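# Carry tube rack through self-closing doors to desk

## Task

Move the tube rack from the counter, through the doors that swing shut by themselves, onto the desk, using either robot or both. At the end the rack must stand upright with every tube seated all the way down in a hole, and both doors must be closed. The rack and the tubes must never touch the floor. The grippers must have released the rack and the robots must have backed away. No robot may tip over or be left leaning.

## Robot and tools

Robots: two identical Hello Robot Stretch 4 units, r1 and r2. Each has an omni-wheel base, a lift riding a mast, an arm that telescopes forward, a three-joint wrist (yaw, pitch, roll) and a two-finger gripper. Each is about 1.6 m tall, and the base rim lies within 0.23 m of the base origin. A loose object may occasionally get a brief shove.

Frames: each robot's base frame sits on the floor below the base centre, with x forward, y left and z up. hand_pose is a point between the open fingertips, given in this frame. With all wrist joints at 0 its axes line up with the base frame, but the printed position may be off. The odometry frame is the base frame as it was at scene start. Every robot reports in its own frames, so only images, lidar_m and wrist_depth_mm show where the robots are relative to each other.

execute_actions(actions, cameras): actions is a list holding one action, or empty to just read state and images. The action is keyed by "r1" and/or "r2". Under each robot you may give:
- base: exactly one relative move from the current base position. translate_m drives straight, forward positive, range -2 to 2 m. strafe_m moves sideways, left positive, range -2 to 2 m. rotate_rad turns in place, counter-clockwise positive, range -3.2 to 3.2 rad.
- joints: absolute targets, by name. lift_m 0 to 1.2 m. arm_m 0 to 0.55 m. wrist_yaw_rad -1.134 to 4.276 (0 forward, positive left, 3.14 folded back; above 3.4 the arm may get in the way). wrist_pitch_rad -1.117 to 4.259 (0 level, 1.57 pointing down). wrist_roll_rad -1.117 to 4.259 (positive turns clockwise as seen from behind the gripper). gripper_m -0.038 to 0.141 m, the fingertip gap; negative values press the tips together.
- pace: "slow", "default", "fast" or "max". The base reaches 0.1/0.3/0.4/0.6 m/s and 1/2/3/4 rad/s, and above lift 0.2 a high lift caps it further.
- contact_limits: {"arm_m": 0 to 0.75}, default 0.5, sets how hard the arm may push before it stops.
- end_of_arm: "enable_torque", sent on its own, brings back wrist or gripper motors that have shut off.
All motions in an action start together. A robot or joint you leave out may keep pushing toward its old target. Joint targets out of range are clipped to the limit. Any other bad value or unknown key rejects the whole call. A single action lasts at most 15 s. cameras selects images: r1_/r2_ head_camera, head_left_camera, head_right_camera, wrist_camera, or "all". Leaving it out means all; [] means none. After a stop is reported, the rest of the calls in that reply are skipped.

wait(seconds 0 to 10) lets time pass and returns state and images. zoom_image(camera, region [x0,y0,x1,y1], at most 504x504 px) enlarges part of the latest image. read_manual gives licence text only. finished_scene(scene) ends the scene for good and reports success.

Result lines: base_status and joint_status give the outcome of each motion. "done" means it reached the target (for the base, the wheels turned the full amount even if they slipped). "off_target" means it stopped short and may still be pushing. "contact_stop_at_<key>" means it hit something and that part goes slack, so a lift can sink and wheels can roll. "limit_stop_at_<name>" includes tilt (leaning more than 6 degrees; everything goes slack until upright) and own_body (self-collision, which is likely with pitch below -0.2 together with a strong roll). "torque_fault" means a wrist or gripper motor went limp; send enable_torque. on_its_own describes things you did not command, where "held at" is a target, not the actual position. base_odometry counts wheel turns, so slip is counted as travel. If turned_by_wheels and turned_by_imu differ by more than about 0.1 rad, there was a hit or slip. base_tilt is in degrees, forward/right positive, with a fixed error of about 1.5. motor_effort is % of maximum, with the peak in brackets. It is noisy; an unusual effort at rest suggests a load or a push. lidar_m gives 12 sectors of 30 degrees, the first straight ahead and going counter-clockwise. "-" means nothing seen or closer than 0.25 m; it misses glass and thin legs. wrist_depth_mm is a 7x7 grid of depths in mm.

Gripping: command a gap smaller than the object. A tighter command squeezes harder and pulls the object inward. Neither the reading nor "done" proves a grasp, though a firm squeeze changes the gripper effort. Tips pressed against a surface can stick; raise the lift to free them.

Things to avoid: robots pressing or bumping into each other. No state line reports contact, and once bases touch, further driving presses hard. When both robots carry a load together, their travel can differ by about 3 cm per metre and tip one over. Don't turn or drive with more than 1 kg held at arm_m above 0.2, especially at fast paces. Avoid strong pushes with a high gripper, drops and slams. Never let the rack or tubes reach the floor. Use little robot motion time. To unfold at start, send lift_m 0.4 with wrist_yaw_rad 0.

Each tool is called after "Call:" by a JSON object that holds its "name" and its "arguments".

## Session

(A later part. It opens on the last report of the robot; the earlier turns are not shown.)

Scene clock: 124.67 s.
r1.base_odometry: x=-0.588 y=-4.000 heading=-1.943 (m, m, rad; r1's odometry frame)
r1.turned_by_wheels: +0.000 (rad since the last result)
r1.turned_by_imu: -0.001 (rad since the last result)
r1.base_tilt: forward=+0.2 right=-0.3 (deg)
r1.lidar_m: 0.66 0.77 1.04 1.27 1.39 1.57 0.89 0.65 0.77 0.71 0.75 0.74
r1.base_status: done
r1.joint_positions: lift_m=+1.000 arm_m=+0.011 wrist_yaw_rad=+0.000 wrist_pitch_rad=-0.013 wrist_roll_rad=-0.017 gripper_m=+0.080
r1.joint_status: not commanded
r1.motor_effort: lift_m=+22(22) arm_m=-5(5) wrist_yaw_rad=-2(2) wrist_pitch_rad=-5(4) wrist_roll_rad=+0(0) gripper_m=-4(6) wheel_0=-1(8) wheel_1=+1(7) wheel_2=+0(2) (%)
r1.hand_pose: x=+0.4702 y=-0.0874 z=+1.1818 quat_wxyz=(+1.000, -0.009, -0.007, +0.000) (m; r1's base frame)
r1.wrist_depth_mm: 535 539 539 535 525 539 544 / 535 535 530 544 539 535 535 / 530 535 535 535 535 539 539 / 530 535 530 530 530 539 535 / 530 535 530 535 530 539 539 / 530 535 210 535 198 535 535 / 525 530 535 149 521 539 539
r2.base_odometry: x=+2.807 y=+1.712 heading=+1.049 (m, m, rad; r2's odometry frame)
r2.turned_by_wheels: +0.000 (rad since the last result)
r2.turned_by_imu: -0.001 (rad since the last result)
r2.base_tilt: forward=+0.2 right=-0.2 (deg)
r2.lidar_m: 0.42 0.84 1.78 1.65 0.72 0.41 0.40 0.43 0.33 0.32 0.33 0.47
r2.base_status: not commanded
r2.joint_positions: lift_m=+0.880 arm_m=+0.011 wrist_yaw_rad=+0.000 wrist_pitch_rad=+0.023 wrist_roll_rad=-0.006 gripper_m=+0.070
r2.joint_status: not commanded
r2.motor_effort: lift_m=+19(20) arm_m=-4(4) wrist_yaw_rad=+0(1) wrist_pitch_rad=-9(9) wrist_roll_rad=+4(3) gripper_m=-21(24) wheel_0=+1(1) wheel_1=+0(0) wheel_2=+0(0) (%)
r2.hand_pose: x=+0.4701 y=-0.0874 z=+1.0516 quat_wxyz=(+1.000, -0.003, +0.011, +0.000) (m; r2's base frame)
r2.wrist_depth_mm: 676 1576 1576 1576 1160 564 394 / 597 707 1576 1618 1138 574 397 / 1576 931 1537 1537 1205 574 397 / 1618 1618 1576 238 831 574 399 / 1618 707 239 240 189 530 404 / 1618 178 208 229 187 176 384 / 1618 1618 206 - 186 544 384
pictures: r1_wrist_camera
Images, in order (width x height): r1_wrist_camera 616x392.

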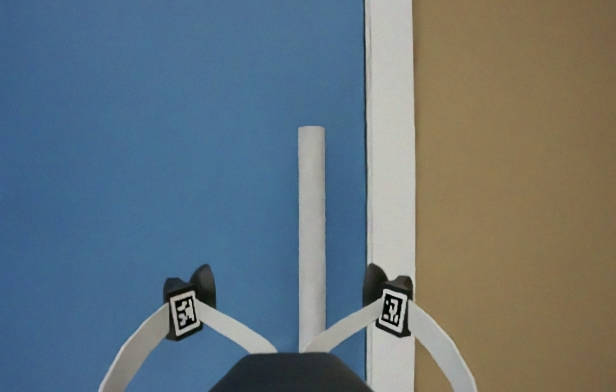

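Call:
{"name": "execute_actions", "arguments": {"actions": [{"r1":{"base":{"strafe_m":-0.015},"joints":{"arm_m":0.30}}}], "cameras": []}}

Call:
{"name": "execute_actions", "arguments": {"actions": [{"r1":{"joints":{"gripper_m":-0.02}}}], "cameras": []}}

Call:
{"name": "execute_actions", "arguments": {"actions": [{"r1":{"joints":{"arm_m":0.1},"pace":"slow"}}], "cameras": []}}

Call:
{"name": "execute_actions", "arguments": {"actions": [{"r1":{"base":{"strafe_m":0.08},"joints":{"arm_m":0.01},"pace":"slow"}}], "cameras": []}}

Call:
{"name": "execute_actions", "arguments": {"actions": [{"r1":{"base":{"translate_m":-0.12},"pace":"slow"}}], "cameras": []}}

Call:
{"name": "execute_actions", "arguments": {"actions": [{"r1":{"base":{"strafe_m":0.09},"pace":"slow"}}], "cameras": []}}

Call:
{"name": "execute_actions", "arguments": {"actions": [{"r1":{"base":{"translate_m":-0.12},"pace":"slow"}}], "cameras": []}}

Call:
{"name": "execute_actions", "arguments": {"actions": [{"r1":{"base":{"strafe_m":0.11},"pace":"slow"}}], "cameras": []}}

Call:
{"name": "execute_actions", "arguments": {"actions": [{"r1":{"base":{"translate_m":-0.1},"pace":"slow"}}], "cameras": []}}

Call:
{"name": "execute_actions", "arguments": {"actions": [{"r1":{"base":{"strafe_m":0.14},"pace":"slow"}}], "cameras": []}}

Call:
{"name": "execute_actions", "arguments": {"actions": [{"r1":{"base":{"translate_m":-0.08},"pace":"slow"}}], "cameras": []}}

Call:
{"name": "execute_actions", "arguments": {"actions": [{"r1":{"base":{"strafe_m":0.18},"pace":"slow"}}], "cameras": []}}

Call:
{"name": "execute_actions", "arguments": {"actions": [{"r1":{"base":{"translate_m":-0.05},"pace":"slow"}}], "cameras": []}}

Call:
{"name": "execute_actions", "arguments": {"actions": [{"r1":{"base":{"strafe_m":0.15},"pace":"slow"}}], "cameras": ["r2_head_left_camera"]}}

Scene clock: 133.53 s.
r1.base_odometry: x=-0.602 y=-3.994 heading=-1.943 (m, m, rad; r1's odometry frame)
r1.turned_by_wheels: +0.000 (rad since the last result)
r1.turned_by_imu: -0.002 (rad since the last result)
r1.base_tilt: forward=+0.2 right=-0.2 (deg)
r1.lidar_m: 0.65 0.79 1.07 1.32 1.40 1.57 0.90 0.67 0.74 0.70 0.73 0.77
r1.base_status: done
r1.joint_positions: lift_m=+1.000 arm_m=+0.299 wrist_yaw_rad=-0.004 wrist_pitch_rad=-0.013 wrist_roll_rad=-0.017 gripper_m=+0.080
r1.joint_status: all done
r1.motor_effort: lift_m=+22(22) arm_m=+8(6) wrist_yaw_rad=+10(9) wrist_pitch_rad=-4(6) wrist_roll_rad=+0(0) gripper_m=-1(2) wheel_0=+1(11) wheel_1=+1(9) wheel_2=-3(4) (%)
r1.hand_pose: x=+0.7576 y=-0.0885 z=+1.1818 quat_wxyz=(+1.000, -0.009, -0.007, -0.002) (m; r1's base frame)
r1.wrist_depth_mm: 243 242 244 165 245 233 248 / 242 243 245 165 245 233 247 / 242 242 245 165 245 232 247 / 242 243 243 165 245 233 246 / 241 243 243 164 245 231 248 / 241 243 211 164 196 231 246 / 241 243 243 149 245 231 246
r2.base_odometry: x=+2.807 y=+1.712 heading=+1.049 (m, m, rad; r2's odometry frame)
r2.turned_by_wheels: +0.000 (rad since the last result)
r2.turned_by_imu: -0.002 (rad since the last result)
r2.base_tilt: forward=+0.1 right=-0.1 (deg)
r2.lidar_m: 0.42 0.85 1.80 1.66 0.71 0.42 0.40 0.42 0.34 0.31 0.33 0.48
r2.base_status: not commanded
r2.joint_positions: lift_m=+0.880 arm_m=+0.011 wrist_yaw_rad=+0.000 wrist_pitch_rad=+0.023 wrist_roll_rad=-0.006 gripper_m=+0.070
r2.joint_status: not commanded
r2.motor_effort: lift_m=+20(20) arm_m=-4(4) wrist_yaw_rad=+0(0) wrist_pitch_rad=-9(9) wrist_roll_rad=+4(4) gripper_m=-22(20) wheel_0=+0(1) wheel_1=+0(0) wheel_2=+0(0) (%)
r2.hand_pose: x=+0.4701 y=-0.0874 z=+1.0516 quat_wxyz=(+1.000, -0.003, +0.011, +0.000) (m; r2's base frame)
r2.wrist_depth_mm: 1537 1576 1576 1576 1160 569 394 / 597 676 1576 1499 1182 569 397 / 1576 1042 1618 1576 1205 569 397 / 1618 1576 1618 239 831 580 399 / 1618 715 240 239 188 544 402 / 1708 178 207 230 187 177 384 / 1618 1182 204 - 187 554 384
pictures: none
No camera images: the call's "cameras" was empty. Leave "cameras" out to get every camera's image.

Scene clock: 135.27 s.
r1.base_odometry: x=-0.602 y=-3.994 heading=-1.944 (m, m, rad; r1's odometry frame)
r1.turned_by_wheels: +0.000 (rad since the last result)
r1.turned_by_imu: -0.001 (rad since the last result)
r1.base_tilt: forward=+0.3 right=-0.3 (deg)
r1.lidar_m: 0.69 0.78 1.11 1.31 1.38 1.57 0.91 0.67 0.75 0.69 0.75 0.77
r1.base_status: not commanded
r1.joint_positions: lift_m=+1.000 arm_m=+0.299 wrist_yaw_rad=-0.004 wrist_pitch_rad=-0.013 wrist_roll_rad=-0.017 gripper_m=-0.020
r1.joint_status: all done
r1.motor_effort: lift_m=+22(22) arm_m=+4(8) wrist_yaw_rad=+11(21) wrist_pitch_rad=-4(5) wrist_roll_rad=+0(0) gripper_m=-13(10) wheel_0=-3(3) wheel_1=-1(1) wheel_2=-3(5) (%)
r1.hand_pose: x=+0.7583 y=-0.0886 z=+1.1818 quat_wxyz=(+1.000, -0.009, -0.007, -0.002) (m; r1's base frame)
r1.wrist_depth_mm: 241 239 241 163 243 232 246 / 239 239 240 163 243 232 247 / 239 240 241 163 243 232 246 / 238 240 241 163 243 232 246 / 238 239 240 163 243 230 244 / 238 239 186 162 234 230 246 / 238 239 239 138 242 230 245
r2.base_odometry: x=+2.807 y=+1.712 heading=+1.049 (m, m, rad; r2's odometry frame)
r2.turned_by_wheels: +0.000 (rad since the last result)
r2.turned_by_imu: -0.001 (rad since the last result)
r2.base_tilt: forward=+0.2 right=-0.3 (deg)
r2.lidar_m: 0.44 0.86 1.78 1.62 0.71 0.42 0.40 0.42 0.33 0.31 0.34 0.48
r2.base_status: not commanded
r2.joint_positions: lift_m=+0.880 arm_m=+0.011 wrist_yaw_rad=+0.000 wrist_pitch_rad=+0.023 wrist_roll_rad=-0.006 gripper_m=+0.070
r2.joint_status: not commanded
r2.motor_effort: lift_m=+20(20) arm_m=-4(4) wrist_yaw_rad=-1(1) wrist_pitch_rad=-9(9) wrist_roll_rad=+4(3) gripper_m=-20(21) wheel_0=+1(1) wheel_1=+0(0) wheel_2=+0(0) (%)
r2.hand_pose: x=+0.4701 y=-0.0874 z=+1.0516 quat_wxyz=(+1.000, -0.003, +0.011, +0.000) (m; r2's base frame)
r2.wrist_depth_mm: 1576 1576 1537 1537 1138 559 397 / 591 668 1576 1618 1182 564 394 / 1618 1078 1537 1576 1182 569 397 / 1576 1618 1576 238 820 574 402 / 1618 715 240 238 189 535 402 / 1618 178 208 230 187 176 382 / 1618 1182 205 - 186 549 387
pictures: none
No camera images: the call's "cameras" was empty. Leave "cameras" out to get every camera's image.

Scene clock: 138.57 s.
r1.base_odometry: x=-0.602 y=-3.995 heading=-1.941 (m, m, rad; r1's odometry frame)
r1.turned_by_wheels: +0.003 (rad since the last result)
r1.turned_by_imu: +0.003 (rad since the last result)
r1.base_tilt: forward=+0.2 right=-0.4 (deg)
r1.lidar_m: 0.49 0.64 1.11 1.31 1.38 1.58 0.90 0.66 0.71 0.70 0.77 0.79
r1.base_status: not commanded
r1.joint_positions: lift_m=+1.000 arm_m=+0.102 wrist_yaw_rad=+0.025 wrist_pitch_rad=-0.012 wrist_roll_rad=-0.017 gripper_m=-0.020
r1.joint_status: all done
r1.on_its_own: wrist_yaw_rad is at rest, and its effort (-73) is outside its rest range (-13 to +13)
r1.motor_effort: lift_m=+22(22) arm_m=-9(11) wrist_yaw_rad=-73(72) wrist_pitch_rad=-7(8) wrist_roll_rad=+0(0) gripper_m=-15(16) wheel_0=+14(14) wheel_1=+4(4) wheel_2=+13(14) (%)
r1.hand_pose: x=+0.5630 y=-0.0800 z=+1.1816 quat_wxyz=(+1.000, -0.009, -0.006, +0.013) (m; r1's base frame)
r1.wrist_depth_mm: 293 274 169 233 224 433 427 / 294 273 168 220 224 430 427 / 296 272 167 233 225 430 433 / 296 272 167 233 225 430 430 / 296 272 167 233 224 433 424 / 293 272 168 182 222 430 424 / 291 157 179 154 168 436 430
r2.base_odometry: x=+2.807 y=+1.712 heading=+1.049 (m, m, rad; r2's odometry frame)
r2.turned_by_wheels: +0.000 (rad since the last result)
r2.turned_by_imu: -0.001 (rad since the last result)
r2.base_tilt: forward=+0.1 right=-0.1 (deg)
r2.lidar_m: 0.45 0.86 1.78 1.64 0.69 0.41 0.40 0.44 0.33 0.31 0.33 0.48
r2.base_status: not commanded
r2.joint_positions: lift_m=+0.880 arm_m=+0.011 wrist_yaw_rad=+0.000 wrist_pitch_rad=+0.023 wrist_roll_rad=-0.006 gripper_m=+0.070
r2.joint_status: not commanded
r2.motor_effort: lift_m=+19(20) arm_m=-4(4) wrist_yaw_rad=+0(0) wrist_pitch_rad=-9(8) wrist_roll_rad=+3(5) gripper_m=-22(21) wheel_0=+1(1) wheel_1=+0(0) wheel_2=+0(0) (%)
r2.hand_pose: x=+0.4701 y=-0.0874 z=+1.0516 quat_wxyz=(+1.000, -0.003, +0.011, +0.000) (m; r2's base frame)
r2.wrist_depth_mm: 1499 1366 1537 1537 1138 564 394 / 591 683 1397 1576 1182 569 397 / 1499 1042 1397 1576 1205 569 399 / 1576 1430 1366 240 820 574 397 / 1618 723 238 239 189 539 402 / 1618 177 207 231 187 176 382 / 1576 1118 205 - 187 549 387
pictures: none
No camera images: the call's "cameras" was empty. Leave "cameras" out to get every camera's image.

Scene clock: 140.73 s.
r1.base_odometry: x=-0.527 y=-4.023 heading=-1.941 (m, m, rad; r1's odometry frame)
r1.turned_by_wheels: -0.001 (rad since the last result)
r1.turned_by_imu: -0.002 (rad since the last result)
r1.base_tilt: forward=+0.2 right=-0.2 (deg)
r1.lidar_m: 0.40 0.56 1.09 1.20 1.30 1.57 0.99 0.69 0.76 0.79 0.83 0.46
r1.base_status: done
r1.joint_positions: lift_m=+1.000 arm_m=+0.011 wrist_yaw_rad=-0.009 wrist_pitch_rad=-0.012 wrist_roll_rad=-0.017 gripper_m=-0.020
r1.joint_status: all done
r1.on_its_own: wrist_yaw_rad is at rest, and its effort (+26) is outside its rest range (-13 to +13)
r1.motor_effort: lift_m=+22(22) arm_m=-5(8) wrist_yaw_rad=+26(75) wrist_pitch_rad=-9(8) wrist_roll_rad=+0(0) gripper_m=-12(17) wheel_0=-6(10) wheel_1=+0(8) wheel_2=-3(14) (%)
r1.hand_pose: x=+0.4695 y=-0.0899 z=+1.1815 quat_wxyz=(+1.000, -0.009, -0.006, -0.004) (m; r1's base frame)
r1.wrist_depth_mm: 324 296 268 166 231 544 544 / 325 296 270 166 230 539 549 / 325 296 270 167 229 544 549 / 325 294 268 166 230 544 539 / 325 296 267 166 230 544 549 / 325 296 185 165 222 539 549 / 324 289 265 158 229 539 544
r2.base_odometry: x=+2.807 y=+1.712 heading=+1.049 (m, m, rad; r2's odometry frame)
r2.turned_by_wheels: +0.000 (rad since the last result)
r2.turned_by_imu: -0.001 (rad since the last result)
r2.base_tilt: forward=+0.3 right=-0.1 (deg)
r2.lidar_m: 0.42 0.89 1.79 1.64 0.72 0.42 0.39 0.42 0.33 0.30 0.32 0.47
r2.base_status: not commanded
r2.joint_positions: lift_m=+0.880 arm_m=+0.011 wrist_yaw_rad=+0.000 wrist_pitch_rad=+0.023 wrist_roll_rad=-0.006 gripper_m=+0.070
r2.joint_status: not commanded
r2.motor_effort: lift_m=+20(20) arm_m=-4(4) wrist_yaw_rad=-1(1) wrist_pitch_rad=-9(9) wrist_roll_rad=+5(5) gripper_m=-21(20) wheel_0=+0(1) wheel_1=+0(0) wheel_2=+0(0) (%)
r2.hand_pose: x=+0.4701 y=-0.0874 z=+1.0516 quat_wxyz=(+1.000, -0.003, +0.011, +0.000) (m; r2's base frame)
r2.wrist_depth_mm: 668 1366 1537 1537 1160 569 394 / 597 1336 1576 1576 1205 569 394 / 699 991 1537 1537 1205 580 397 / 1576 1366 1308 239 842 585 399 / 1618 1430 240 238 188 535 399 / 1618 177 208 229 187 177 379 / 1661 1430 205 - 186 554 382
pictures: none
No camera images: the call's "cameras" was empty. Leave "cameras" out to get every camera's image.

Scene clock: 143.23 s.
torque_fault: r1.wrist_yaw_rad switched itself off since the last result.
r1.base_odometry: x=-0.484 y=-3.912 heading=-1.942 (m, m, rad; r1's odometry frame)
r1.turned_by_wheels: +0.000 (rad since the last result)
r1.turned_by_imu: +0.008 (rad since the last result)
r1.base_tilt: forward=+0.2 right=-0.3 (deg)
r1.lidar_m: 0.41 0.65 1.29 1.23 1.29 1.42 0.98 0.67 0.64 0.78 0.83 0.48
r1.base_status: done
r1.joint_positions: lift_m=+1.000 arm_m=+0.011 wrist_yaw_rad=+0.186 wrist_pitch_rad=-0.013 wrist_roll_rad=-0.017 gripper_m=-0.020
r1.joint_status: not commanded
r1.on_its_own: wrist_yaw_rad is off since a torque_fault, until you send "end_of_arm": "enable_torque" (your +0.000 is given up)
r1.motor_effort: lift_m=+22(22) arm_m=-3(5) wrist_yaw_rad=-2(100) wrist_pitch_rad=-7(10) wrist_roll_rad=+0(0) gripper_m=-14(20) wheel_0=-3(19) wheel_1=-1(6) wheel_2=+3(22) (%)
r1.hand_pose: x=+0.4811 y=-0.0327 z=+1.1817 quat_wxyz=(+0.996, -0.008, -0.007, +0.093) (m; r1's base frame)
r1.wrist_depth_mm: 585 418 320 167 218 195 574 / 580 421 319 166 213 195 580 / 597 415 319 166 218 195 574 / 597 415 319 166 218 196 580 / 591 415 317 166 217 195 574 / 580 415 180 165 204 195 580 / 580 257 319 159 216 186 574
r2.base_odometry: x=+2.807 y=+1.712 heading=+1.049 (m, m, rad; r2's odometry frame)
r2.turned_by_wheels: +0.000 (rad since the last result)
r2.turned_by_imu: -0.001 (rad since the last result)
r2.base_tilt: forward=+0.2 right=-0.1 (deg)
r2.lidar_m: 0.44 0.78 1.80 1.63 0.69 0.41 0.40 0.43 0.34 0.30 0.33 0.47
r2.base_status: not commanded
r2.joint_positions: lift_m=+0.880 arm_m=+0.011 wrist_yaw_rad=+0.000 wrist_pitch_rad=+0.023 wrist_roll_rad=-0.006 gripper_m=+0.070
r2.joint_status: not commanded
r2.motor_effort: lift_m=+19(20) arm_m=-4(4) wrist_yaw_rad=-1(1) wrist_pitch_rad=-9(9) wrist_roll_rad=+4(3) gripper_m=-23(18) wheel_0=+0(1) wheel_1=+0(0) wheel_2=+0(0) (%)
r2.hand_pose: x=+0.4701 y=-0.0874 z=+1.0516 quat_wxyz=(+1.000, -0.003, +0.011, +0.000) (m; r2's base frame)
r2.wrist_depth_mm: 1336 1182 - 1537 1160 559 394 / 559 1205 - 1618 1160 569 394 / 597 1118 - 1576 1205 569 394 / 597 1205 1618 239 820 574 397 / 585 1281 239 238 189 539 402 / 597 177 208 230 187 177 382 / 585 1281 206 - 186 554 387
pictures: none
No camera images: the call's "cameras" was empty. Leave "cameras" out to get every camera's image.

Scene clock: 145.27 s.
r1.base_odometry: x=-0.400 y=-3.944 heading=-1.942 (m, m, rad; r1's odometry frame)
r1.turned_by_wheels: +0.000 (rad since the last result)
r1.turned_by_imu: -0.001 (rad since the last result)
r1.base_tilt: forward=+0.2 right=-0.2 (deg)
r1.lidar_m: 0.37 0.68 1.18 1.14 1.19 1.44 1.36 0.83 0.70 0.88 0.90 0.37
r1.base_status: done
r1.joint_positions: lift_m=+1.000 arm_m=+0.011 wrist_yaw_rad=-0.114 wrist_pitch_rad=-0.013 wrist_roll_rad=-0.017 gripper_m=-0.020
r1.joint_status: not commanded
r1.on_its_own: wrist_yaw_rad is off since a torque_fault, until you send "end_of_arm": "enable_torque" (your +0.000 is given up)
r1.motor_effort: lift_m=+22(21) arm_m=-3(3) wrist_yaw_rad=+0(0) wrist_pitch_rad=-6(6) wrist_roll_rad=+0(1) gripper_m=-15(13) wheel_0=-3(11) wheel_1=+1(5) wheel_2=+0(1) (%)
r1.hand_pose: x=+0.4581 y=-0.1198 z=+1.1817 quat_wxyz=(+0.998, -0.009, -0.006, -0.057) (m; r1's base frame)
r1.wrist_depth_mm: 355 315 277 167 226 715 732 / 355 312 277 166 226 723 723 / 355 312 276 166 226 715 741 / 357 310 274 165 225 707 732 / 357 312 274 165 226 707 723 / 357 314 180 165 216 707 732 / 355 221 276 158 224 707 723
r2.base_odometry: x=+2.807 y=+1.712 heading=+1.049 (m, m, rad; r2's odometry frame)
r2.turned_by_wheels: +0.000 (rad since the last result)
r2.turned_by_imu: -0.001 (rad since the last result)
r2.base_tilt: forward=+0.1 right=-0.2 (deg)
r2.lidar_m: 0.42 0.81 1.79 1.64 0.73 0.41 0.40 0.44 0.32 0.31 0.33 0.48
r2.base_status: not commanded
r2.joint_positions: lift_m=+0.880 arm_m=+0.011 wrist_yaw_rad=+0.000 wrist_pitch_rad=+0.023 wrist_roll_rad=-0.006 gripper_m=+0.070
r2.joint_status: not commanded
r2.motor_effort: lift_m=+20(20) arm_m=-4(4) wrist_yaw_rad=-2(0) wrist_pitch_rad=-9(9) wrist_roll_rad=+3(4) gripper_m=-20(20) wheel_0=+1(1) wheel_1=+0(0) wheel_2=+0(0) (%)
r2.hand_pose: x=+0.4701 y=-0.0874 z=+1.0516 quat_wxyz=(+1.000, -0.003, +0.011, +0.000) (m; r2's base frame)
r2.wrist_depth_mm: 1430 1182 - 1576 1160 564 394 / 1430 1182 - 1537 1160 569 397 / 842 1118 - 1576 1205 569 397 / 1537 1138 - 238 809 569 397 / 1576 1229 240 240 188 535 402 / 1576 178 208 229 188 176 384 / 1576 1255 206 - 186 549 384
pictures: none
No camera images: the call's "cameras" was empty. Leave "cameras" out to get every camera's image.

Scene clock: 147.73 s.
r1.base_odometry: x=-0.357 y=-3.833 heading=-1.942 (m, m, rad; r1's odometry frame)
r1.turned_by_wheels: +0.000 (rad since the last result)
r1.turned_by_imu: +0.000 (rad since the last result)
r1.base_tilt: forward=+0.2 right=-0.2 (deg)
r1.lidar_m: 0.39 0.70 1.20 1.16 1.20 1.31 1.24 0.73 0.63 0.88 0.94 0.40
r1.base_status: done
r1.joint_positions: lift_m=+1.000 arm_m=+0.011 wrist_yaw_rad=+0.216 wrist_pitch_rad=-0.013 wrist_roll_rad=-0.017 gripper_m=-0.020
r1.joint_status: not commanded
r1.on_its_own: wrist_yaw_rad is off since a torque_fault, until you send "end_of_arm": "enable_torque" (your +0.000 is given up)
r1.motor_effort: lift_m=+22(22) arm_m=-3(3) wrist_yaw_rad=+1(0) wrist_pitch_rad=-6(6) wrist_roll_rad=-1(1) gripper_m=-13(16) wheel_0=-1(1) wheel_1=-1(3) wheel_2=+3(8) (%)
r1.hand_pose: x=+0.4820 y=-0.0237 z=+1.1817 quat_wxyz=(+0.994, -0.008, -0.007, +0.107) (m; r1's base frame)
r1.wrist_depth_mm: 917 676 392 167 213 174 668 / 917 661 384 167 200 174 668 / 931 661 387 166 215 175 668 / 917 654 384 166 215 174 661 / 931 654 389 166 214 174 668 / 904 668 180 165 195 174 661 / 904 329 392 159 213 165 668
r2.base_odometry: x=+2.807 y=+1.712 heading=+1.049 (m, m, rad; r2's odometry frame)
r2.turned_by_wheels: +0.000 (rad since the last result)
r2.turned_by_imu: -0.001 (rad since the last result)
r2.base_tilt: forward=+0.3 right=-0.1 (deg)
r2.lidar_m: 0.45 0.71 0.80 1.64 0.70 0.41 0.40 0.41 0.33 0.31 0.33 0.47
r2.base_status: not commanded
r2.joint_positions: lift_m=+0.880 arm_m=+0.011 wrist_yaw_rad=+0.000 wrist_pitch_rad=+0.023 wrist_roll_rad=-0.006 gripper_m=+0.070
r2.joint_status: not commanded
r2.motor_effort: lift_m=+20(20) arm_m=-4(4) wrist_yaw_rad=+0(1) wrist_pitch_rad=-9(9) wrist_roll_rad=+4(4) gripper_m=-20(22) wheel_0=+0(1) wheel_1=+0(0) wheel_2=+0(0) (%)
r2.hand_pose: x=+0.4701 y=-0.0874 z=+1.0516 quat_wxyz=(+1.000, -0.003, +0.011, +0.000) (m; r2's base frame)
r2.wrist_depth_mm: 1366 - - 1499 1160 559 392 / 1397 - - 1618 1205 564 394 / 798 - - 1499 1229 569 394 / 1430 1118 - 239 842 580 399 / 1537 1078 239 238 189 535 399 / 1499 178 208 229 187 177 382 / 1576 1160 204 - 186 549 384
pictures: none
No camera images: the call's "cameras" was empty. Leave "cameras" out to get every camera's image.

Scene clock: 149.97 s.
r1.base_odometry: x=-0.254 y=-3.873 heading=-1.942 (m, m, rad; r1's odometry frame)
r1.turned_by_wheels: +0.000 (rad since the last result)
r1.turned_by_imu: -0.001 (rad since the last result)
r1.base_tilt: forward=+0.2 right=-0.3 (deg)
r1.lidar_m: 0.36 0.79 1.08 1.04 1.11 1.30 1.25 0.82 0.71 0.96 1.03 0.39
r1.base_status: done
r1.joint_positions: lift_m=+1.000 arm_m=+0.011 wrist_yaw_rad=-0.125 wrist_pitch_rad=-0.013 wrist_roll_rad=-0.017 gripper_m=-0.020
r1.joint_status: not commanded
r1.on_its_own: wrist_yaw_rad is off since a torque_fault, until you send "end_of_arm": "enable_torque" (your +0.000 is given up)
r1.motor_effort: lift_m=+22(21) arm_m=-3(3) wrist_yaw_rad=-2(0) wrist_pitch_rad=-6(6) wrist_roll_rad=+0(1) gripper_m=-16(13) wheel_0=-4(10) wheel_1=+0(6) wheel_2=+0(2) (%)
r1.hand_pose: x=+0.4568 y=-0.1228 z=+1.1817 quat_wxyz=(+0.998, -0.009, -0.006, -0.063) (m; r1's base frame)
r1.wrist_depth_mm: 477 377 301 167 220 204 878 / 480 370 301 166 216 203 891 / 484 375 301 166 220 204 891 / 480 373 301 165 220 204 878 / 477 370 301 165 220 204 878 / 477 370 180 165 207 204 866 / 477 242 301 159 219 198 866
r2.base_odometry: x=+2.807 y=+1.712 heading=+1.049 (m, m, rad; r2's odometry frame)
r2.turned_by_wheels: +0.000 (rad since the last result)
r2.turned_by_imu: -0.001 (rad since the last result)
r2.base_tilt: forward=+0.2 right=-0.2 (deg)
r2.lidar_m: 0.42 0.77 0.81 1.63 0.69 0.42 0.40 0.44 0.32 0.31 0.33 0.48
r2.base_status: not commanded
r2.joint_positions: lift_m=+0.880 arm_m=+0.011 wrist_yaw_rad=+0.000 wrist_pitch_rad=+0.023 wrist_roll_rad=-0.006 gripper_m=+0.070
r2.joint_status: not commanded
r2.motor_effort: lift_m=+20(20) arm_m=-4(4) wrist_yaw_rad=+1(1) wrist_pitch_rad=-9(8) wrist_roll_rad=+3(4) gripper_m=-22(21) wheel_0=+0(0) wheel_1=+0(0) wheel_2=+0(0) (%)
r2.hand_pose: x=+0.4701 y=-0.0874 z=+1.0516 quat_wxyz=(+1.000, -0.003, +0.011, +0.000) (m; r2's base frame)
r2.wrist_depth_mm: 1281 - - 1537 1160 569 394 / 1308 - - 1576 1205 569 394 / 976 - - 1576 1205 574 397 / 1308 - - 240 809 574 397 / 1464 1060 240 238 188 539 399 / 1464 178 208 230 186 177 384 / 1537 - 206 - 186 549 384
pictures: none
No camera images: the call's "cameras" was empty. Leave "cameras" out to get every camera's image.

Scene clock: 152.23 s.
r1.base_odometry: x=-0.218 y=-3.779 heading=-1.942 (m, m, rad; r1's odometry frame)
r1.turned_by_wheels: +0.000 (rad since the last result)
r1.turned_by_imu: +0.000 (rad since the last result)
r1.base_tilt: forward=+0.1 right=-0.3 (deg)
r1.lidar_m: 0.36 0.89 1.09 1.05 1.13 1.21 1.16 0.72 0.69 0.77 1.04 0.40
r1.base_status: done
r1.joint_positions: lift_m=+1.000 arm_m=+0.011 wrist_yaw_rad=+0.247 wrist_pitch_rad=-0.013 wrist_roll_rad=-0.017 gripper_m=-0.020
r1.joint_status: not commanded
r1.on_its_own: wrist_yaw_rad is off since a torque_fault, until you send "end_of_arm": "enable_torque" (your +0.000 is given up)
r1.motor_effort: lift_m=+22(22) arm_m=-3(3) wrist_yaw_rad=-3(0) wrist_pitch_rad=-5(6) wrist_roll_rad=+0(1) gripper_m=-15(13) wheel_0=-2(6) wheel_1=-2(2) wheel_2=+2(9) (%)
r1.hand_pose: x=+0.4825 y=-0.0144 z=+1.1818 quat_wxyz=(+0.992, -0.008, -0.007, +0.123) (m; r1's base frame)
r1.wrist_depth_mm: 1060 1025 591 167 198 160 148 / 1060 1008 580 166 192 161 147 / 1098 1008 585 166 213 161 146 / 1078 1025 580 166 214 161 146 / 1078 1008 580 166 214 161 146 / 1060 1008 179 165 187 160 146 / 1060 554 591 159 213 150 146
r2.base_odometry: x=+2.807 y=+1.712 heading=+1.049 (m, m, rad; r2's odometry frame)
r2.turned_by_wheels: +0.000 (rad since the last result)
r2.turned_by_imu: -0.001 (rad since the last result)
r2.base_tilt: forward=+0.2 right=-0.1 (deg)
r2.lidar_m: 0.44 0.72 0.74 1.64 0.71 0.39 0.39 0.41 0.32 0.31 0.32 0.48
r2.base_status: not commanded
r2.joint_positions: lift_m=+0.880 arm_m=+0.011 wrist_yaw_rad=+0.000 wrist_pitch_rad=+0.023 wrist_roll_rad=-0.006 gripper_m=+0.070
r2.joint_status: not commanded
r2.motor_effort: lift_m=+20(20) arm_m=-4(4) wrist_yaw_rad=+0(1) wrist_pitch_rad=-9(9) wrist_roll_rad=+3(3) gripper_m=-21(21) wheel_0=+1(1) wheel_1=+0(0) wheel_2=+0(0) (%)
r2.hand_pose: x=+0.4701 y=-0.0874 z=+1.0516 quat_wxyz=(+1.000, -0.003, +0.011, +0.000) (m; r2's base frame)
r2.wrist_depth_mm: 1576 - - 1537 1205 564 392 / 1537 - - 1537 1205 569 394 / 1098 - - 1618 1205 574 397 / 1366 - - 239 809 569 399 / 1576 - 239 239 189 549 399 / 1576 178 207 229 186 176 387 / 1229 - 205 - 186 554 387
pictures: none
No camera images: the call's "cameras" was empty. Leave "cameras" out to get every camera's image.

Scene clock: 154.77 s.
r1.base_odometry: x=-0.088 y=-3.830 heading=-1.942 (m, m, rad; r1's odometry frame)
r1.turned_by_wheels: +0.000 (rad since the last result)
r1.turned_by_imu: -0.001 (rad since the last result)
r1.base_tilt: forward=+0.2 right=-0.3 (deg)
r1.lidar_m: 0.35 1.13 0.93 0.89 0.96 1.15 1.16 0.85 0.82 0.83 1.18 0.39
r1.base_status: done
r1.joint_positions: lift_m=+1.000 arm_m=+0.011 wrist_yaw_rad=-0.145 wrist_pitch_rad=-0.013 wrist_roll_rad=-0.017 gripper_m=-0.020
r1.joint_status: not commanded
r1.on_its_own: wrist_yaw_rad is off since a torque_fault, until you send "end_of_arm": "enable_torque" (your +0.000 is given up)
r1.motor_effort: lift_m=+22(22) arm_m=-3(3) wrist_yaw_rad=-1(0) wrist_pitch_rad=-5(6) wrist_roll_rad=+0(0) gripper_m=-14(15) wheel_0=-4(9) wheel_1=+2(4) wheel_2=+0(1) (%)
r1.hand_pose: x=+0.4543 y=-0.1281 z=+1.1818 quat_wxyz=(+0.997, -0.009, -0.006, -0.072) (m; r1's base frame)
r1.wrist_depth_mm: 798 496 343 167 215 185 1008 / 809 492 343 166 207 186 1008 / 798 492 342 166 216 186 1025 / 788 488 342 165 216 186 1008 / 831 492 340 165 216 186 1025 / 831 496 180 165 200 186 1008 / 809 281 345 158 216 177 1042
r2.base_odometry: x=+2.807 y=+1.712 heading=+1.049 (m, m, rad; r2's odometry frame)
r2.turned_by_wheels: +0.000 (rad since the last result)
r2.turned_by_imu: -0.001 (rad since the last result)
r2.base_tilt: forward=+0.2 right=-0.2 (deg)
r2.lidar_m: 0.44 0.84 0.81 1.64 0.70 0.41 0.39 0.43 0.33 0.31 0.34 0.48
r2.base_status: not commanded
r2.joint_positions: lift_m=+0.880 arm_m=+0.011 wrist_yaw_rad=+0.000 wrist_pitch_rad=+0.023 wrist_roll_rad=-0.006 gripper_m=+0.070
r2.joint_status: not commanded
r2.motor_effort: lift_m=+20(19) arm_m=-4(4) wrist_yaw_rad=-1(2) wrist_pitch_rad=-9(8) wrist_roll_rad=+4(4) gripper_m=-21(19) wheel_0=+1(0) wheel_1=+0(0) wheel_2=+0(0) (%)
r2.hand_pose: x=+0.4701 y=-0.0874 z=+1.0516 quat_wxyz=(+1.000, -0.003, +0.011, +0.000) (m; r2's base frame)
r2.wrist_depth_mm: - - - 1537 1160 564 394 / - - - 1618 1205 569 394 / - - - 1576 1182 580 402 / 1708 - - 240 820 574 402 / 1661 - 239 238 189 535 399 / 1661 178 208 229 187 176 382 / 1618 - 206 - 186 554 387
pictures: none
No camera images: the call's "cameras" was empty. Leave "cameras" out to get every camera's image.

Scene clock: 156.83 s.
r1.base_odometry: x=-0.059 y=-3.756 heading=-1.942 (m, m, rad; r1's odometry frame)
r1.turned_by_wheels: +0.000 (rad since the last result)
r1.turned_by_imu: +0.000 (rad since the last result)
r1.base_tilt: forward=+0.2 right=-0.3 (deg)
r1.lidar_m: 0.39 1.21 0.94 0.89 0.96 1.08 1.06 0.84 0.77 0.79 1.16 0.41
r1.base_status: done
r1.joint_positions: lift_m=+1.000 arm_m=+0.011 wrist_yaw_rad=+0.257 wrist_pitch_rad=-0.013 wrist_roll_rad=-0.017 gripper_m=-0.020
r1.joint_status: not commanded
r1.on_its_own: wrist_yaw_rad is off since a torque_fault, until you send "end_of_arm": "enable_torque" (your +0.000 is given up)
r1.motor_effort: lift_m=+22(22) arm_m=-3(3) wrist_yaw_rad=-2(0) wrist_pitch_rad=-5(5) wrist_roll_rad=-1(0) gripper_m=-16(14) wheel_0=-2(5) wheel_1=-1(5) wheel_2=+3(9) (%)
r1.hand_pose: x=+0.4827 y=-0.0112 z=+1.1818 quat_wxyz=(+0.992, -0.008, -0.008, +0.128) (m; r1's base frame)
r1.wrist_depth_mm: 1098 1138 1042 167 181 147 - / 1118 1118 1060 166 182 148 - / 1098 1138 1042 166 220 148 125 / 1118 1118 1060 167 220 148 124 / 1118 1138 1042 166 219 149 125 / 1118 1138 181 166 182 148 - / 1118 615 1042 159 218 134 -
r2.base_odometry: x=+2.807 y=+1.712 heading=+1.049 (m, m, rad; r2's odometry frame)
r2.turned_by_wheels: +0.000 (rad since the last result)
r2.turned_by_imu: -0.001 (rad since the last result)
r2.base_tilt: forward=+0.1 right=-0.1 (deg)
r2.lidar_m: 0.43 0.85 0.75 1.65 0.70 0.43 0.40 0.43 0.33 0.31 0.31 0.48
r2.base_status: not commanded
r2.joint_positions: lift_m=+0.880 arm_m=+0.011 wrist_yaw_rad=+0.000 wrist_pitch_rad=+0.023 wrist_roll_rad=-0.006 gripper_m=+0.070
r2.joint_status: not commanded
r2.motor_effort: lift_m=+19(19) arm_m=-4(4) wrist_yaw_rad=+2(1) wrist_pitch_rad=-9(9) wrist_roll_rad=+4(4) gripper_m=-21(20) wheel_0=+0(0) wheel_1=+0(0) wheel_2=+0(0) (%)
r2.hand_pose: x=+0.4701 y=-0.0874 z=+1.0516 quat_wxyz=(+1.000, -0.003, +0.011, +0.000) (m; r2's base frame)
r2.wrist_depth_mm: - - - 1576 1182 569 397 / - - - 1618 1160 569 394 / - - - 1537 1160 569 394 / 1708 - - 240 842 574 399 / 1661 - 239 240 189 539 402 / 1756 178 208 231 187 177 384 / 1366 - 205 - 187 549 384
pictures: none
No camera images: the call's "cameras" was empty. Leave "cameras" out to get every camera's image.

Scene clock: 159.77 s.
r1.base_odometry: x=+0.109 y=-3.821 heading=-1.943 (m, m, rad; r1's odometry frame)
r1.turned_by_wheels: +0.000 (rad since the last result)
r1.turned_by_imu: -0.001 (rad since the last result)
r1.base_tilt: forward=+0.2 right=-0.3 (deg)
r1.lidar_m: 0.40 1.04 0.78 0.72 0.77 1.04 1.04 1.14 0.92 0.99 1.35 0.37
r1.base_status: done
r1.joint_positions: lift_m=+1.000 arm_m=+0.011 wrist_yaw_rad=-0.155 wrist_pitch_rad=-0.013 wrist_roll_rad=-0.017 gripper_m=-0.020
r1.joint_status: not commanded
r1.on_its_own: wrist_yaw_rad is off since a torque_fault, until you send "end_of_arm": "enable_torque" (your +0.000 is given up)
r1.motor_effort: lift_m=+22(22) arm_m=-3(3) wrist_yaw_rad=+0(0) wrist_pitch_rad=-5(5) wrist_roll_rad=-1(0) gripper_m=-15(11) wheel_0=-4(8) wheel_1=+1(2) wheel_2=+0(1) (%)
r1.hand_pose: x=+0.4529 y=-0.1310 z=+1.1818 quat_wxyz=(+0.997, -0.009, -0.006, -0.078) (m; r1's base frame)
r1.wrist_depth_mm: 904 904 455 166 206 167 1160 / 904 931 455 166 198 167 169 / 904 917 452 166 214 168 168 / 891 917 455 166 213 168 167 / 904 917 452 166 214 167 167 / 917 917 180 165 191 167 167 / 904 413 449 158 212 157 634
r2.base_odometry: x=+2.807 y=+1.712 heading=+1.049 (m, m, rad; r2's odometry frame)
r2.turned_by_wheels: +0.000 (rad since the last result)
r2.turned_by_imu: -0.001 (rad since the last result)
r2.base_tilt: forward=+0.1 right=+0.1 (deg)
r2.lidar_m: 0.43 1.19 0.92 1.66 0.70 0.41 0.40 0.42 0.33 0.31 0.34 0.48
r2.base_status: not commanded
r2.joint_positions: lift_m=+0.880 arm_m=+0.011 wrist_yaw_rad=+0.000 wrist_pitch_rad=+0.023 wrist_roll_rad=-0.006 gripper_m=+0.070
r2.joint_status: not commanded
r2.motor_effort: lift_m=+20(20) arm_m=-4(4) wrist_yaw_rad=+1(0) wrist_pitch_rad=-9(9) wrist_roll_rad=+4(4) gripper_m=-21(21) wheel_0=+1(1) wheel_1=+0(0) wheel_2=+0(0) (%)
r2.hand_pose: x=+0.4701 y=-0.0874 z=+1.0516 quat_wxyz=(+1.000, -0.003, +0.011, +0.000) (m; r2's base frame)
r2.wrist_depth_mm: - - - 1537 1138 564 394 / - - - 1618 1205 564 394 / - - - 1537 1182 574 397 / 1708 - - 240 820 580 399 / 1708 - 240 239 188 539 402 / 1661 178 207 230 187 177 384 / 1464 - 205 - 186 549 384
pictures: none
No camera images: the call's "cameras" was empty. Leave "cameras" out to get every camera's image.

Scene clock: 161.53 s.
r1.base_odometry: x=+0.127 y=-3.775 heading=-1.943 (m, m, rad; r1's odometry frame)
r1.turned_by_wheels: +0.000 (rad since the last result)
r1.turned_by_imu: +0.000 (rad since the last result)
r1.base_tilt: forward=+0.2 right=-0.3 (deg)
r1.lidar_m: 0.37 1.03 0.77 0.72 0.77 0.97 1.01 1.11 0.87 0.96 1.36 0.38
r1.base_status: done
r1.joint_positions: lift_m=+1.000 arm_m=+0.011 wrist_yaw_rad=+0.188 wrist_pitch_rad=-0.013 wrist_roll_rad=-0.017 gripper_m=-0.020
r1.joint_status: not commanded
r1.on_its_own: wrist_yaw_rad is off since a torque_fault, until you send "end_of_arm": "enable_torque" (your +0.000 is given up)
r1.motor_effort: lift_m=+22(22) arm_m=-3(3) wrist_yaw_rad=+1(0) wrist_pitch_rad=-4(5) wrist_roll_rad=+0(0) gripper_m=-15(18) wheel_0=-3(8) wheel_1=-1(5) wheel_2=+3(10) (%)
r1.hand_pose: x=+0.4812 y=-0.0321 z=+1.1819 quat_wxyz=(+0.996, -0.008, -0.007, +0.094) (m; r1's base frame)
r1.wrist_depth_mm: 991 1118 1060 167 172 137 - / 976 1160 1078 167 179 138 - / 976 1138 1060 166 231 138 - / 991 1160 1078 166 231 139 - / 976 1098 1098 165 232 139 - / 991 1118 180 166 180 138 - / 960 621 1060 157 230 128 -
r2.base_odometry: x=+2.807 y=+1.712 heading=+1.049 (m, m, rad; r2's odometry frame)
r2.turned_by_wheels: +0.000 (rad since the last result)
r2.turned_by_imu: -0.001 (rad since the last result)
r2.base_tilt: forward=+0.2 right=+0.0 (deg)
r2.lidar_m: 0.43 1.23 0.89 1.64 0.69 0.42 0.40 0.43 0.33 0.30 0.33 0.48
r2.base_status: not commanded
r2.joint_positions: lift_m=+0.880 arm_m=+0.011 wrist_yaw_rad=+0.000 wrist_pitch_rad=+0.023 wrist_roll_rad=-0.006 gripper_m=+0.070
r2.joint_status: not commanded
r2.motor_effort: lift_m=+20(20) arm_m=-4(4) wrist_yaw_rad=+0(0) wrist_pitch_rad=-9(8) wrist_roll_rad=+4(4) gripper_m=-20(20) wheel_0=+1(1) wheel_1=+0(0) wheel_2=+0(0) (%)
r2.hand_pose: x=+0.4701 y=-0.0874 z=+1.0516 quat_wxyz=(+1.000, -0.003, +0.011, +0.000) (m; r2's base frame)
r2.wrist_depth_mm: - - - 1537 1160 564 397 / - - - 1576 1182 569 397 / - - - 1576 1205 574 397 / 1756 - - 240 809 580 399 / 1661 - 240 238 188 535 402 / 1708 178 207 229 186 176 384 / 1499 - 205 - 187 559 382
pictures: none
No camera images: the call's "cameras" was empty. Leave "cameras" out to get every camera's image.

Scene clock: 164.17 s.
r1.base_odometry: x=+0.267 y=-3.829 heading=-1.943 (m, m, rad; r1's odometry frame)
r1.turned_by_wheels: +0.000 (rad since the last result)
r1.turned_by_imu: -0.001 (rad since the last result)
r1.base_tilt: forward=+0.2 right=-0.3 (deg)
r1.lidar_m: 0.39 0.84 0.60 0.57 0.59 0.89 0.94 1.06 1.02 1.12 1.54 0.34
r1.base_status: done
r1.joint_positions: lift_m=+1.000 arm_m=+0.011 wrist_yaw_rad=-0.034 wrist_pitch_rad=-0.013 wrist_roll_rad=-0.017 gripper_m=-0.020
r1.joint_status: not commanded
r1.on_its_own: wrist_yaw_rad is off since a torque_fault, until you send "end_of_arm": "enable_torque" (your +0.000 is given up)
r1.motor_effort: lift_m=+21(22) arm_m=-3(3) wrist_yaw_rad=-2(0) wrist_pitch_rad=-4(4) wrist_roll_rad=+0(0) gripper_m=-11(13) wheel_0=-5(11) wheel_1=+2(2) wheel_2=+0(2) (%)
r1.hand_pose: x=+0.4668 y=-0.0973 z=+1.1819 quat_wxyz=(+1.000, -0.009, -0.007, -0.017) (m; r1's base frame)
r1.wrist_depth_mm: 1008 1025 1060 167 180 146 - / 1008 1025 1042 167 182 147 - / 1025 1025 1008 166 223 147 - / 1008 1025 1025 166 223 148 - / 1008 1008 1025 166 224 147 - / 1025 1042 181 166 182 147 - / 1025 580 1025 143 220 133 -
r2.base_odometry: x=+2.807 y=+1.712 heading=+1.049 (m, m, rad; r2's odometry frame)
r2.turned_by_wheels: +0.000 (rad since the last result)
r2.turned_by_imu: -0.001 (rad since the last result)
r2.base_tilt: forward=+0.3 right=-0.2 (deg)
r2.lidar_m: 0.42 1.31 1.02 1.63 0.68 0.41 0.39 0.43 0.31 0.31 0.32 0.46
r2.base_status: not commanded
r2.joint_positions: lift_m=+0.880 arm_m=+0.011 wrist_yaw_rad=+0.000 wrist_pitch_rad=+0.023 wrist_roll_rad=-0.006 gripper_m=+0.070
r2.joint_status: not commanded
r2.motor_effort: lift_m=+20(19) arm_m=-4(4) wrist_yaw_rad=-1(1) wrist_pitch_rad=-9(9) wrist_roll_rad=+4(3) gripper_m=-21(20) wheel_0=+0(0) wheel_1=+0(0) wheel_2=+0(0) (%)
r2.hand_pose: x=+0.4701 y=-0.0874 z=+1.0516 quat_wxyz=(+1.000, -0.003, +0.011, +0.000) (m; r2's base frame)
r2.wrist_depth_mm: - - - 1537 1160 569 392 / - - - 1537 1182 569 397 / - - - 1537 1205 580 394 / 1708 - - 239 820 574 399 / 1708 - 240 239 188 535 402 / 1708 178 208 230 186 177 382 / 1537 - 204 - 187 554 384
pictures: r2_head_left_camera
Images, in order (width x height): r2_head_left_camera 420x672.

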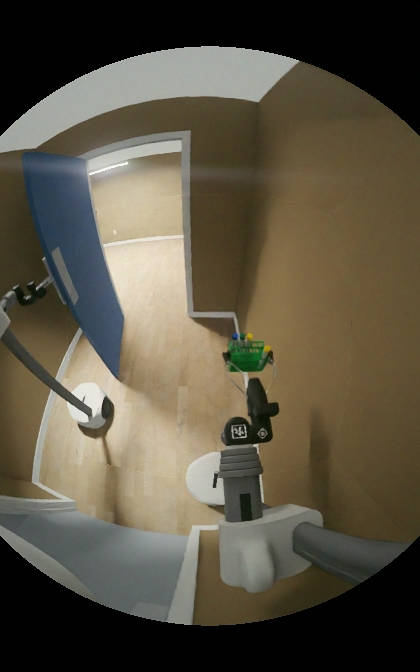

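Call:
{"name": "execute_actions", "arguments": {"actions": [{"r2":{"base":{"rotate_rad":0.1},"pace":"slow"}}], "cameras": []}}

Call:
{"name": "execute_actions", "arguments": {"actions": [{"r2":{"base":{"translate_m":0.95}}}], "cameras": []}}

Call:
{"name": "execute_actions", "arguments": {"actions": [{"r2":{"base":{"strafe_m":0.6}}}], "cameras": ["r2_head_left_camera"]}}

Scene clock: 166.40 s.
r1.base_odometry: x=+0.267 y=-3.829 heading=-1.943 (m, m, rad; r1's odometry frame)
r1.turned_by_wheels: +0.000 (rad since the last result)
r1.turned_by_imu: -0.001 (rad since the last result)
r1.base_tilt: forward=+0.2 right=-0.3 (deg)
r1.lidar_m: 0.40 0.81 0.60 0.56 0.62 0.90 0.91 1.05 1.01 1.06 1.53 0.35
r1.base_status: not commanded
r1.joint_positions: lift_m=+1.000 arm_m=+0.011 wrist_yaw_rad=-0.035 wrist_pitch_rad=-0.013 wrist_roll_rad=-0.017 gripper_m=-0.020
r1.joint_status: not commanded
r1.on_its_own: wrist_yaw_rad is off since a torque_fault, until you send "end_of_arm": "enable_torque" (your +0.000 is given up)
r1.motor_effort: lift_m=+21(22) arm_m=-3(3) wrist_yaw_rad=+1(0) wrist_pitch_rad=-4(4) wrist_roll_rad=+0(1) gripper_m=-15(16) wheel_0=-5(5) wheel_1=+2(2) wheel_2=+0(0) (%)
r1.hand_pose: x=+0.4667 y=-0.0973 z=+1.1819 quat_wxyz=(+1.000, -0.009, -0.007, -0.017) (m; r1's base frame)
r1.wrist_depth_mm: 1008 1025 1025 167 181 146 - / 991 1008 1008 167 182 147 - / 1025 1025 1025 166 223 147 - / 1008 1008 1060 166 223 147 - / 1025 1025 1025 166 221 148 - / 976 1008 181 166 183 147 - / 1008 580 991 143 220 133 -
r2.base_odometry: x=+2.807 y=+1.712 heading=+1.148 (m, m, rad; r2's odometry frame)
r2.turned_by_wheels: +0.100 (rad since the last result)
r2.turned_by_imu: +0.101 (rad since the last result)
r2.base_tilt: forward=+0.1 right=-0.1 (deg)
r2.lidar_m: 0.43 1.28 1.01 1.27 0.65 0.41 0.39 0.44 0.32 0.31 0.34 0.53
r2.base_status: done
r2.joint_positions: lift_m=+0.880 arm_m=+0.011 wrist_yaw_rad=+0.000 wrist_pitch_rad=+0.023 wrist_roll_rad=-0.006 gripper_m=+0.070
r2.joint_status: not commanded
r2.motor_effort: lift_m=+19(20) arm_m=-4(4) wrist_yaw_rad=-1(0) wrist_pitch_rad=-10(8) wrist_roll_rad=+4(5) gripper_m=-20(19) wheel_0=-1(1) wheel_1=-1(2) wheel_2=-2(5) (%)
r2.hand_pose: x=+0.4701 y=-0.0874 z=+1.0516 quat_wxyz=(+1.000, -0.003, +0.011, +0.000) (m; r2's base frame)
r2.wrist_depth_mm: 1397 - - 1576 1464 809 492 / 1366 - - 1537 1499 798 500 / 1336 - - 1576 1499 809 500 / 1366 - - 239 1336 831 508 / 1336 - 239 238 187 759 500 / 1281 178 208 229 186 176 496 / 1255 - 206 - 186 759 496
pictures: none
No camera images: the call's "cameras" was empty. Leave "cameras" out to get every camera's image.

Scene clock: 171.03 s.
r1.base_odometry: x=+0.267 y=-3.829 heading=-1.943 (m, m, rad; r1's odometry frame)
r1.turned_by_wheels: +0.000 (rad since the last result)
r1.turned_by_imu: -0.001 (rad since the last result)
r1.base_tilt: forward=+0.3 right=-0.3 (deg)
r1.lidar_m: 0.40 0.83 0.60 0.55 0.62 0.89 0.94 1.06 1.40 0.92 0.88 0.35
r1.base_status: not commanded
r1.joint_positions: lift_m=+1.000 arm_m=+0.011 wrist_yaw_rad=-0.035 wrist_pitch_rad=-0.013 wrist_roll_rad=-0.017 gripper_m=-0.020
r1.joint_status: not commanded
r1.on_its_own: wrist_yaw_rad is off since a torque_fault, until you send "end_of_arm": "enable_torque" (your +0.000 is given up)
r1.motor_effort: lift_m=+22(22) arm_m=-3(3) wrist_yaw_rad=-2(0) wrist_pitch_rad=-4(4) wrist_roll_rad=+0(0) gripper_m=-7(13) wheel_0=-5(5) wheel_1=+2(1) wheel_2=+0(1) (%)
r1.hand_pose: x=+0.4667 y=-0.0973 z=+1.1819 quat_wxyz=(+1.000, -0.009, -0.007, -0.017) (m; r1's base frame)
r1.wrist_depth_mm: 1025 1042 1025 167 180 146 - / 1025 1025 1042 167 182 147 - / 1025 991 1042 167 223 148 - / 991 1008 1042 167 222 148 - / 1008 991 1025 166 224 148 - / 991 1025 182 166 183 147 - / 1008 580 1008 156 220 133 -
r2.base_odometry: x=+3.196 y=+2.578 heading=+1.148 (m, m, rad; r2's odometry frame)
r2.turned_by_wheels: +0.000 (rad since the last result)
r2.turned_by_imu: -0.007 (rad since the last result)
r2.base_tilt: forward=+0.2 right=-0.1 (deg)
r2.lidar_m: 0.44 1.30 0.87 0.82 0.90 1.48 1.24 0.55 0.42 0.40 0.44 0.70
r2.base_status: done
r2.joint_positions: lift_m=+0.880 arm_m=+0.011 wrist_yaw_rad=+0.000 wrist_pitch_rad=+0.023 wrist_roll_rad=-0.006 gripper_m=+0.070
r2.joint_status: not commanded
r2.motor_effort: lift_m=+19(20) arm_m=-4(4) wrist_yaw_rad=-1(0) wrist_pitch_rad=-9(9) wrist_roll_rad=+4(3) gripper_m=-22(20) wheel_0=+1(5) wheel_1=+0(5) wheel_2=+0(10) (%)
r2.hand_pose: x=+0.4701 y=-0.0874 z=+1.0516 quat_wxyz=(+1.000, -0.003, +0.011, +0.000) (m; r2's base frame)
r2.wrist_depth_mm: - - - 597 580 569 549 / - - - 603 580 569 549 / - - - 609 591 574 564 / - - - 238 580 580 559 / - - 239 238 190 574 569 / - 178 208 229 187 176 564 / - - 205 - 186 591 569
pictures: none
No camera images: the call's "cameras" was empty. Leave "cameras" out to get every camera's image.

Scene clock: 174.37 s.
r1.base_odometry: x=+0.267 y=-3.829 heading=-1.943 (m, m, rad; r1's odometry frame)
r1.turned_by_wheels: +0.000 (rad since the last result)
r1.turned_by_imu: -0.001 (rad since the last result)
r1.base_tilt: forward=+0.2 right=-0.3 (deg)
r1.lidar_m: 0.37 0.82 0.61 0.58 0.61 0.87 0.91 1.03 1.39 1.43 0.34 0.35
r1.base_status: not commanded
r1.joint_positions: lift_m=+1.000 arm_m=+0.011 wrist_yaw_rad=-0.035 wrist_pitch_rad=-0.013 wrist_roll_rad=-0.017 gripper_m=-0.020
r1.joint_status: not commanded
r1.on_its_own: wrist_yaw_rad is off since a torque_fault, until you send "end_of_arm": "enable_torque" (your +0.000 is given up)
r1.motor_effort: lift_m=+22(22) arm_m=-3(3) wrist_yaw_rad=-1(0) wrist_pitch_rad=-4(5) wrist_roll_rad=+0(0) gripper_m=-12(17) wheel_0=-5(5) wheel_1=+1(2) wheel_2=+0(0) (%)
r1.hand_pose: x=+0.4667 y=-0.0973 z=+1.1819 quat_wxyz=(+1.000, -0.009, -0.007, -0.017) (m; r1's base frame)
r1.wrist_depth_mm: 1042 1008 1042 167 180 146 - / 1008 1025 1025 167 182 147 - / 1008 1025 1042 167 222 147 - / 1008 1008 1025 166 223 148 - / 1025 1008 1042 166 221 148 - / 1008 1042 182 166 182 147 - / 1008 569 1025 143 220 133 -
r2.base_odometry: x=+2.649 y=+2.824 heading=+1.148 (m, m, rad; r2's odometry frame)
r2.turned_by_wheels: +0.000 (rad since the last result)
r2.turned_by_imu: +0.001 (rad since the last result)
r2.base_tilt: forward=+0.2 right=+0.0 (deg)
r2.lidar_m: 0.42 0.35 0.25 0.25 0.34 0.40 1.37 1.34 1.03 0.99 1.11 0.99
r2.base_status: done
r2.joint_positions: lift_m=+0.880 arm_m=+0.011 wrist_yaw_rad=+0.000 wrist_pitch_rad=+0.023 wrist_roll_rad=-0.006 gripper_m=+0.070
r2.joint_status: not commanded
r2.motor_effort: lift_m=+19(19) arm_m=-4(4) wrist_yaw_rad=+1(0) wrist_pitch_rad=-9(8) wrist_roll_rad=+4(5) gripper_m=-22(21) wheel_0=+0(4) wheel_1=-2(8) wheel_2=-1(1) (%)
r2.hand_pose: x=+0.4701 y=-0.0874 z=+1.0516 quat_wxyz=(+1.000, -0.003, +0.011, +0.000) (m; r2's base frame)
r2.wrist_depth_mm: 559 - - - - - 661 / 549 - - - - - 668 / 544 - - - - - 676 / 544 - - 238 - - 661 / 539 854 239 240 189 - 676 / 535 177 208 229 186 176 654 / 508 - 205 - 185 - 668
pictures: r2_head_left_camera
Images, in order (width x height): r2_head_left_camera 420x672.

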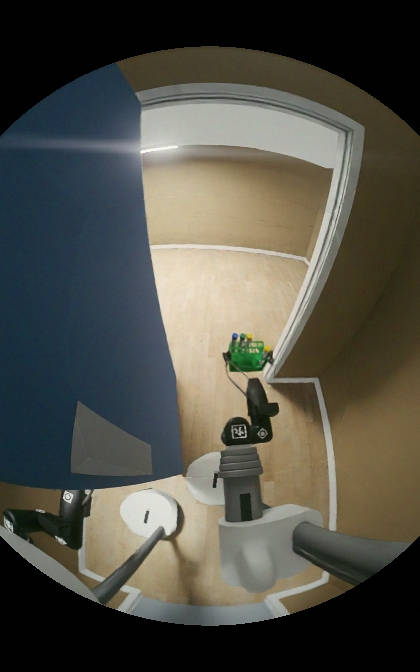

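Now slightly over-rotated left; undo and go.

Call:
{"name": "execute_actions", "arguments": {"actions": [{"r2":{"base":{"rotate_rad":-0.08},"pace":"slow"}}], "cameras": []}}

Call:
{"name": "execute_actions", "arguments": {"actions": [{"r2":{"base":{"translate_m":2.0}}}], "cameras": ["r2_head_left_camera"]}}

Call:
{"name": "execute_actions", "arguments": {"actions": [{"r1":{"joints":{"gripper_m":0.12}}}], "cameras": []}}

Call:
{"name": "execute_actions", "arguments": {"actions": [{"r1":{"base":{"translate_m":-0.45}}}], "cameras": ["r1_head_left_camera"]}}

Scene clock: 176.57 s.
r1.base_odometry: x=+0.267 y=-3.829 heading=-1.943 (m, m, rad; r1's odometry frame)
r1.turned_by_wheels: +0.000 (rad since the last result)
r1.turned_by_imu: -0.001 (rad since the last result)
r1.base_tilt: forward=+0.2 right=-0.3 (deg)
r1.lidar_m: 0.38 0.80 0.59 0.57 0.60 0.88 0.93 1.07 1.40 1.44 0.32 0.34
r1.base_status: not commanded
r1.joint_positions: lift_m=+1.000 arm_m=+0.011 wrist_yaw_rad=-0.035 wrist_pitch_rad=-0.013 wrist_roll_rad=-0.017 gripper_m=-0.020
r1.joint_status: not commanded
r1.on_its_own: wrist_yaw_rad is off since a torque_fault, until you send "end_of_arm": "enable_torque" (your +0.000 is given up)
r1.motor_effort: lift_m=+22(22) arm_m=-3(3) wrist_yaw_rad=-3(0) wrist_pitch_rad=-4(4) wrist_roll_rad=+0(0) gripper_m=-13(11) wheel_0=-5(5) wheel_1=+2(1) wheel_2=+0(0) (%)
r1.hand_pose: x=+0.4667 y=-0.0973 z=+1.1819 quat_wxyz=(+1.000, -0.009, -0.007, -0.017) (m; r1's base frame)
r1.wrist_depth_mm: 1008 1025 1025 167 180 146 - / 1025 1008 1042 167 182 147 - / 1025 1025 1025 166 222 147 - / 991 1025 1042 166 223 148 - / 1025 1025 991 167 223 148 - / 1008 1008 182 165 182 146 - / 991 585 1025 156 220 133 -
r2.base_odometry: x=+2.649 y=+2.824 heading=+1.068 (m, m, rad; r2's odometry frame)
r2.turned_by_wheels: -0.080 (rad since the last result)
r2.turned_by_imu: -0.082 (rad since the last result)
r2.base_tilt: forward=+0.2 right=-0.2 (deg)
r2.lidar_m: 0.42 0.38 0.25 0.26 0.29 0.35 1.36 1.38 1.04 1.01 1.05 0.96
r2.base_status: done
r2.joint_positions: lift_m=+0.880 arm_m=+0.011 wrist_yaw_rad=+0.000 wrist_pitch_rad=+0.023 wrist_roll_rad=-0.006 gripper_m=+0.070
r2.joint_status: not commanded
r2.motor_effort: lift_m=+20(20) arm_m=-4(4) wrist_yaw_rad=+0(0) wrist_pitch_rad=-10(8) wrist_roll_rad=+4(4) gripper_m=-21(21) wheel_0=+0(1) wheel_1=+1(4) wheel_2=+1(4) (%)
r2.hand_pose: x=+0.4701 y=-0.0874 z=+1.0516 quat_wxyz=(+1.000, -0.003, +0.011, +0.000) (m; r2's base frame)
r2.wrist_depth_mm: 723 - - - - - 634 / 683 - - - - - 647 / 668 - - - - - 647 / 668 - - 240 - - 647 / 654 - 238 240 189 - 647 / 647 178 208 229 187 176 661 / 615 - 205 - 186 1921 668
pictures: none
No camera images: the call's "cameras" was empty. Leave "cameras" out to get every camera's image.

Scene clock: 184.73 s.
r1.base_odometry: x=+0.267 y=-3.829 heading=-1.943 (m, m, rad; r1's odometry frame)
r1.turned_by_wheels: +0.000 (rad since the last result)
r1.turned_by_imu: -0.003 (rad since the last result)
r1.base_tilt: forward=+0.2 right=-0.2 (deg)
r1.lidar_m: 0.38 0.83 0.60 0.57 0.62 0.86 0.93 1.10 1.38 1.44 1.52 0.36
r1.base_status: not commanded
r1.joint_positions: lift_m=+1.000 arm_m=+0.011 wrist_yaw_rad=-0.035 wrist_pitch_rad=-0.013 wrist_roll_rad=-0.017 gripper_m=-0.020
r1.joint_status: not commanded
r1.on_its_own: wrist_yaw_rad is off since a torque_fault, until you send "end_of_arm": "enable_torque" (your +0.000 is given up)
r1.motor_effort: lift_m=+22(22) arm_m=-3(3) wrist_yaw_rad=-3(0) wrist_pitch_rad=-4(3) wrist_roll_rad=-1(0) gripper_m=-15(12) wheel_0=-5(5) wheel_1=+2(1) wheel_2=+1(1) (%)
r1.hand_pose: x=+0.4667 y=-0.0974 z=+1.1819 quat_wxyz=(+1.000, -0.009, -0.007, -0.017) (m; r1's base frame)
r1.wrist_depth_mm: 1025 1008 1025 167 181 146 - / 1008 1025 1025 165 182 147 - / 991 1025 1025 166 223 148 - / 1025 991 1008 166 222 147 - / 1042 1008 1025 166 223 148 - / 1008 1008 182 166 182 147 - / 1008 574 1008 156 220 134 -
r2.base_odometry: x=+3.612 y=+4.577 heading=+1.068 (m, m, rad; r2's odometry frame)
r2.turned_by_wheels: +0.000 (rad since the last result)
r2.turned_by_imu: -0.014 (rad since the last result)
r2.base_tilt: forward=+0.3 right=-0.2 (deg)
r2.lidar_m: 0.43 2.25 1.91 1.82 1.34 1.04 1.34 1.05 1.38 2.08 2.17 2.22
r2.base_status: done
r2.joint_positions: lift_m=+0.880 arm_m=+0.011 wrist_yaw_rad=+0.000 wrist_pitch_rad=+0.023 wrist_roll_rad=-0.006 gripper_m=+0.070
r2.joint_status: not commanded
r2.motor_effort: lift_m=+20(20) arm_m=-4(4) wrist_yaw_rad=+0(1) wrist_pitch_rad=-9(9) wrist_roll_rad=+4(4) gripper_m=-21(23) wheel_0=+1(2) wheel_1=+1(4) wheel_2=+2(9) (%)
r2.hand_pose: x=+0.4701 y=-0.0874 z=+1.0516 quat_wxyz=(+1.000, -0.003, +0.011, +0.000) (m; r2's base frame)
r2.wrist_depth_mm: 1921 1921 - 1921 1921 1921 1921 / 1983 1921 1983 1983 1921 1863 1863 / - 1921 1983 1983 1983 1983 1863 / - 1983 1983 238 1921 1921 1921 / - 1983 240 238 189 1921 1921 / - 178 208 229 186 176 1921 / - - 205 - 186 - 1983
pictures: r2_head_left_camera
Images, in order (width x height): r2_head_left_camera 420x672.

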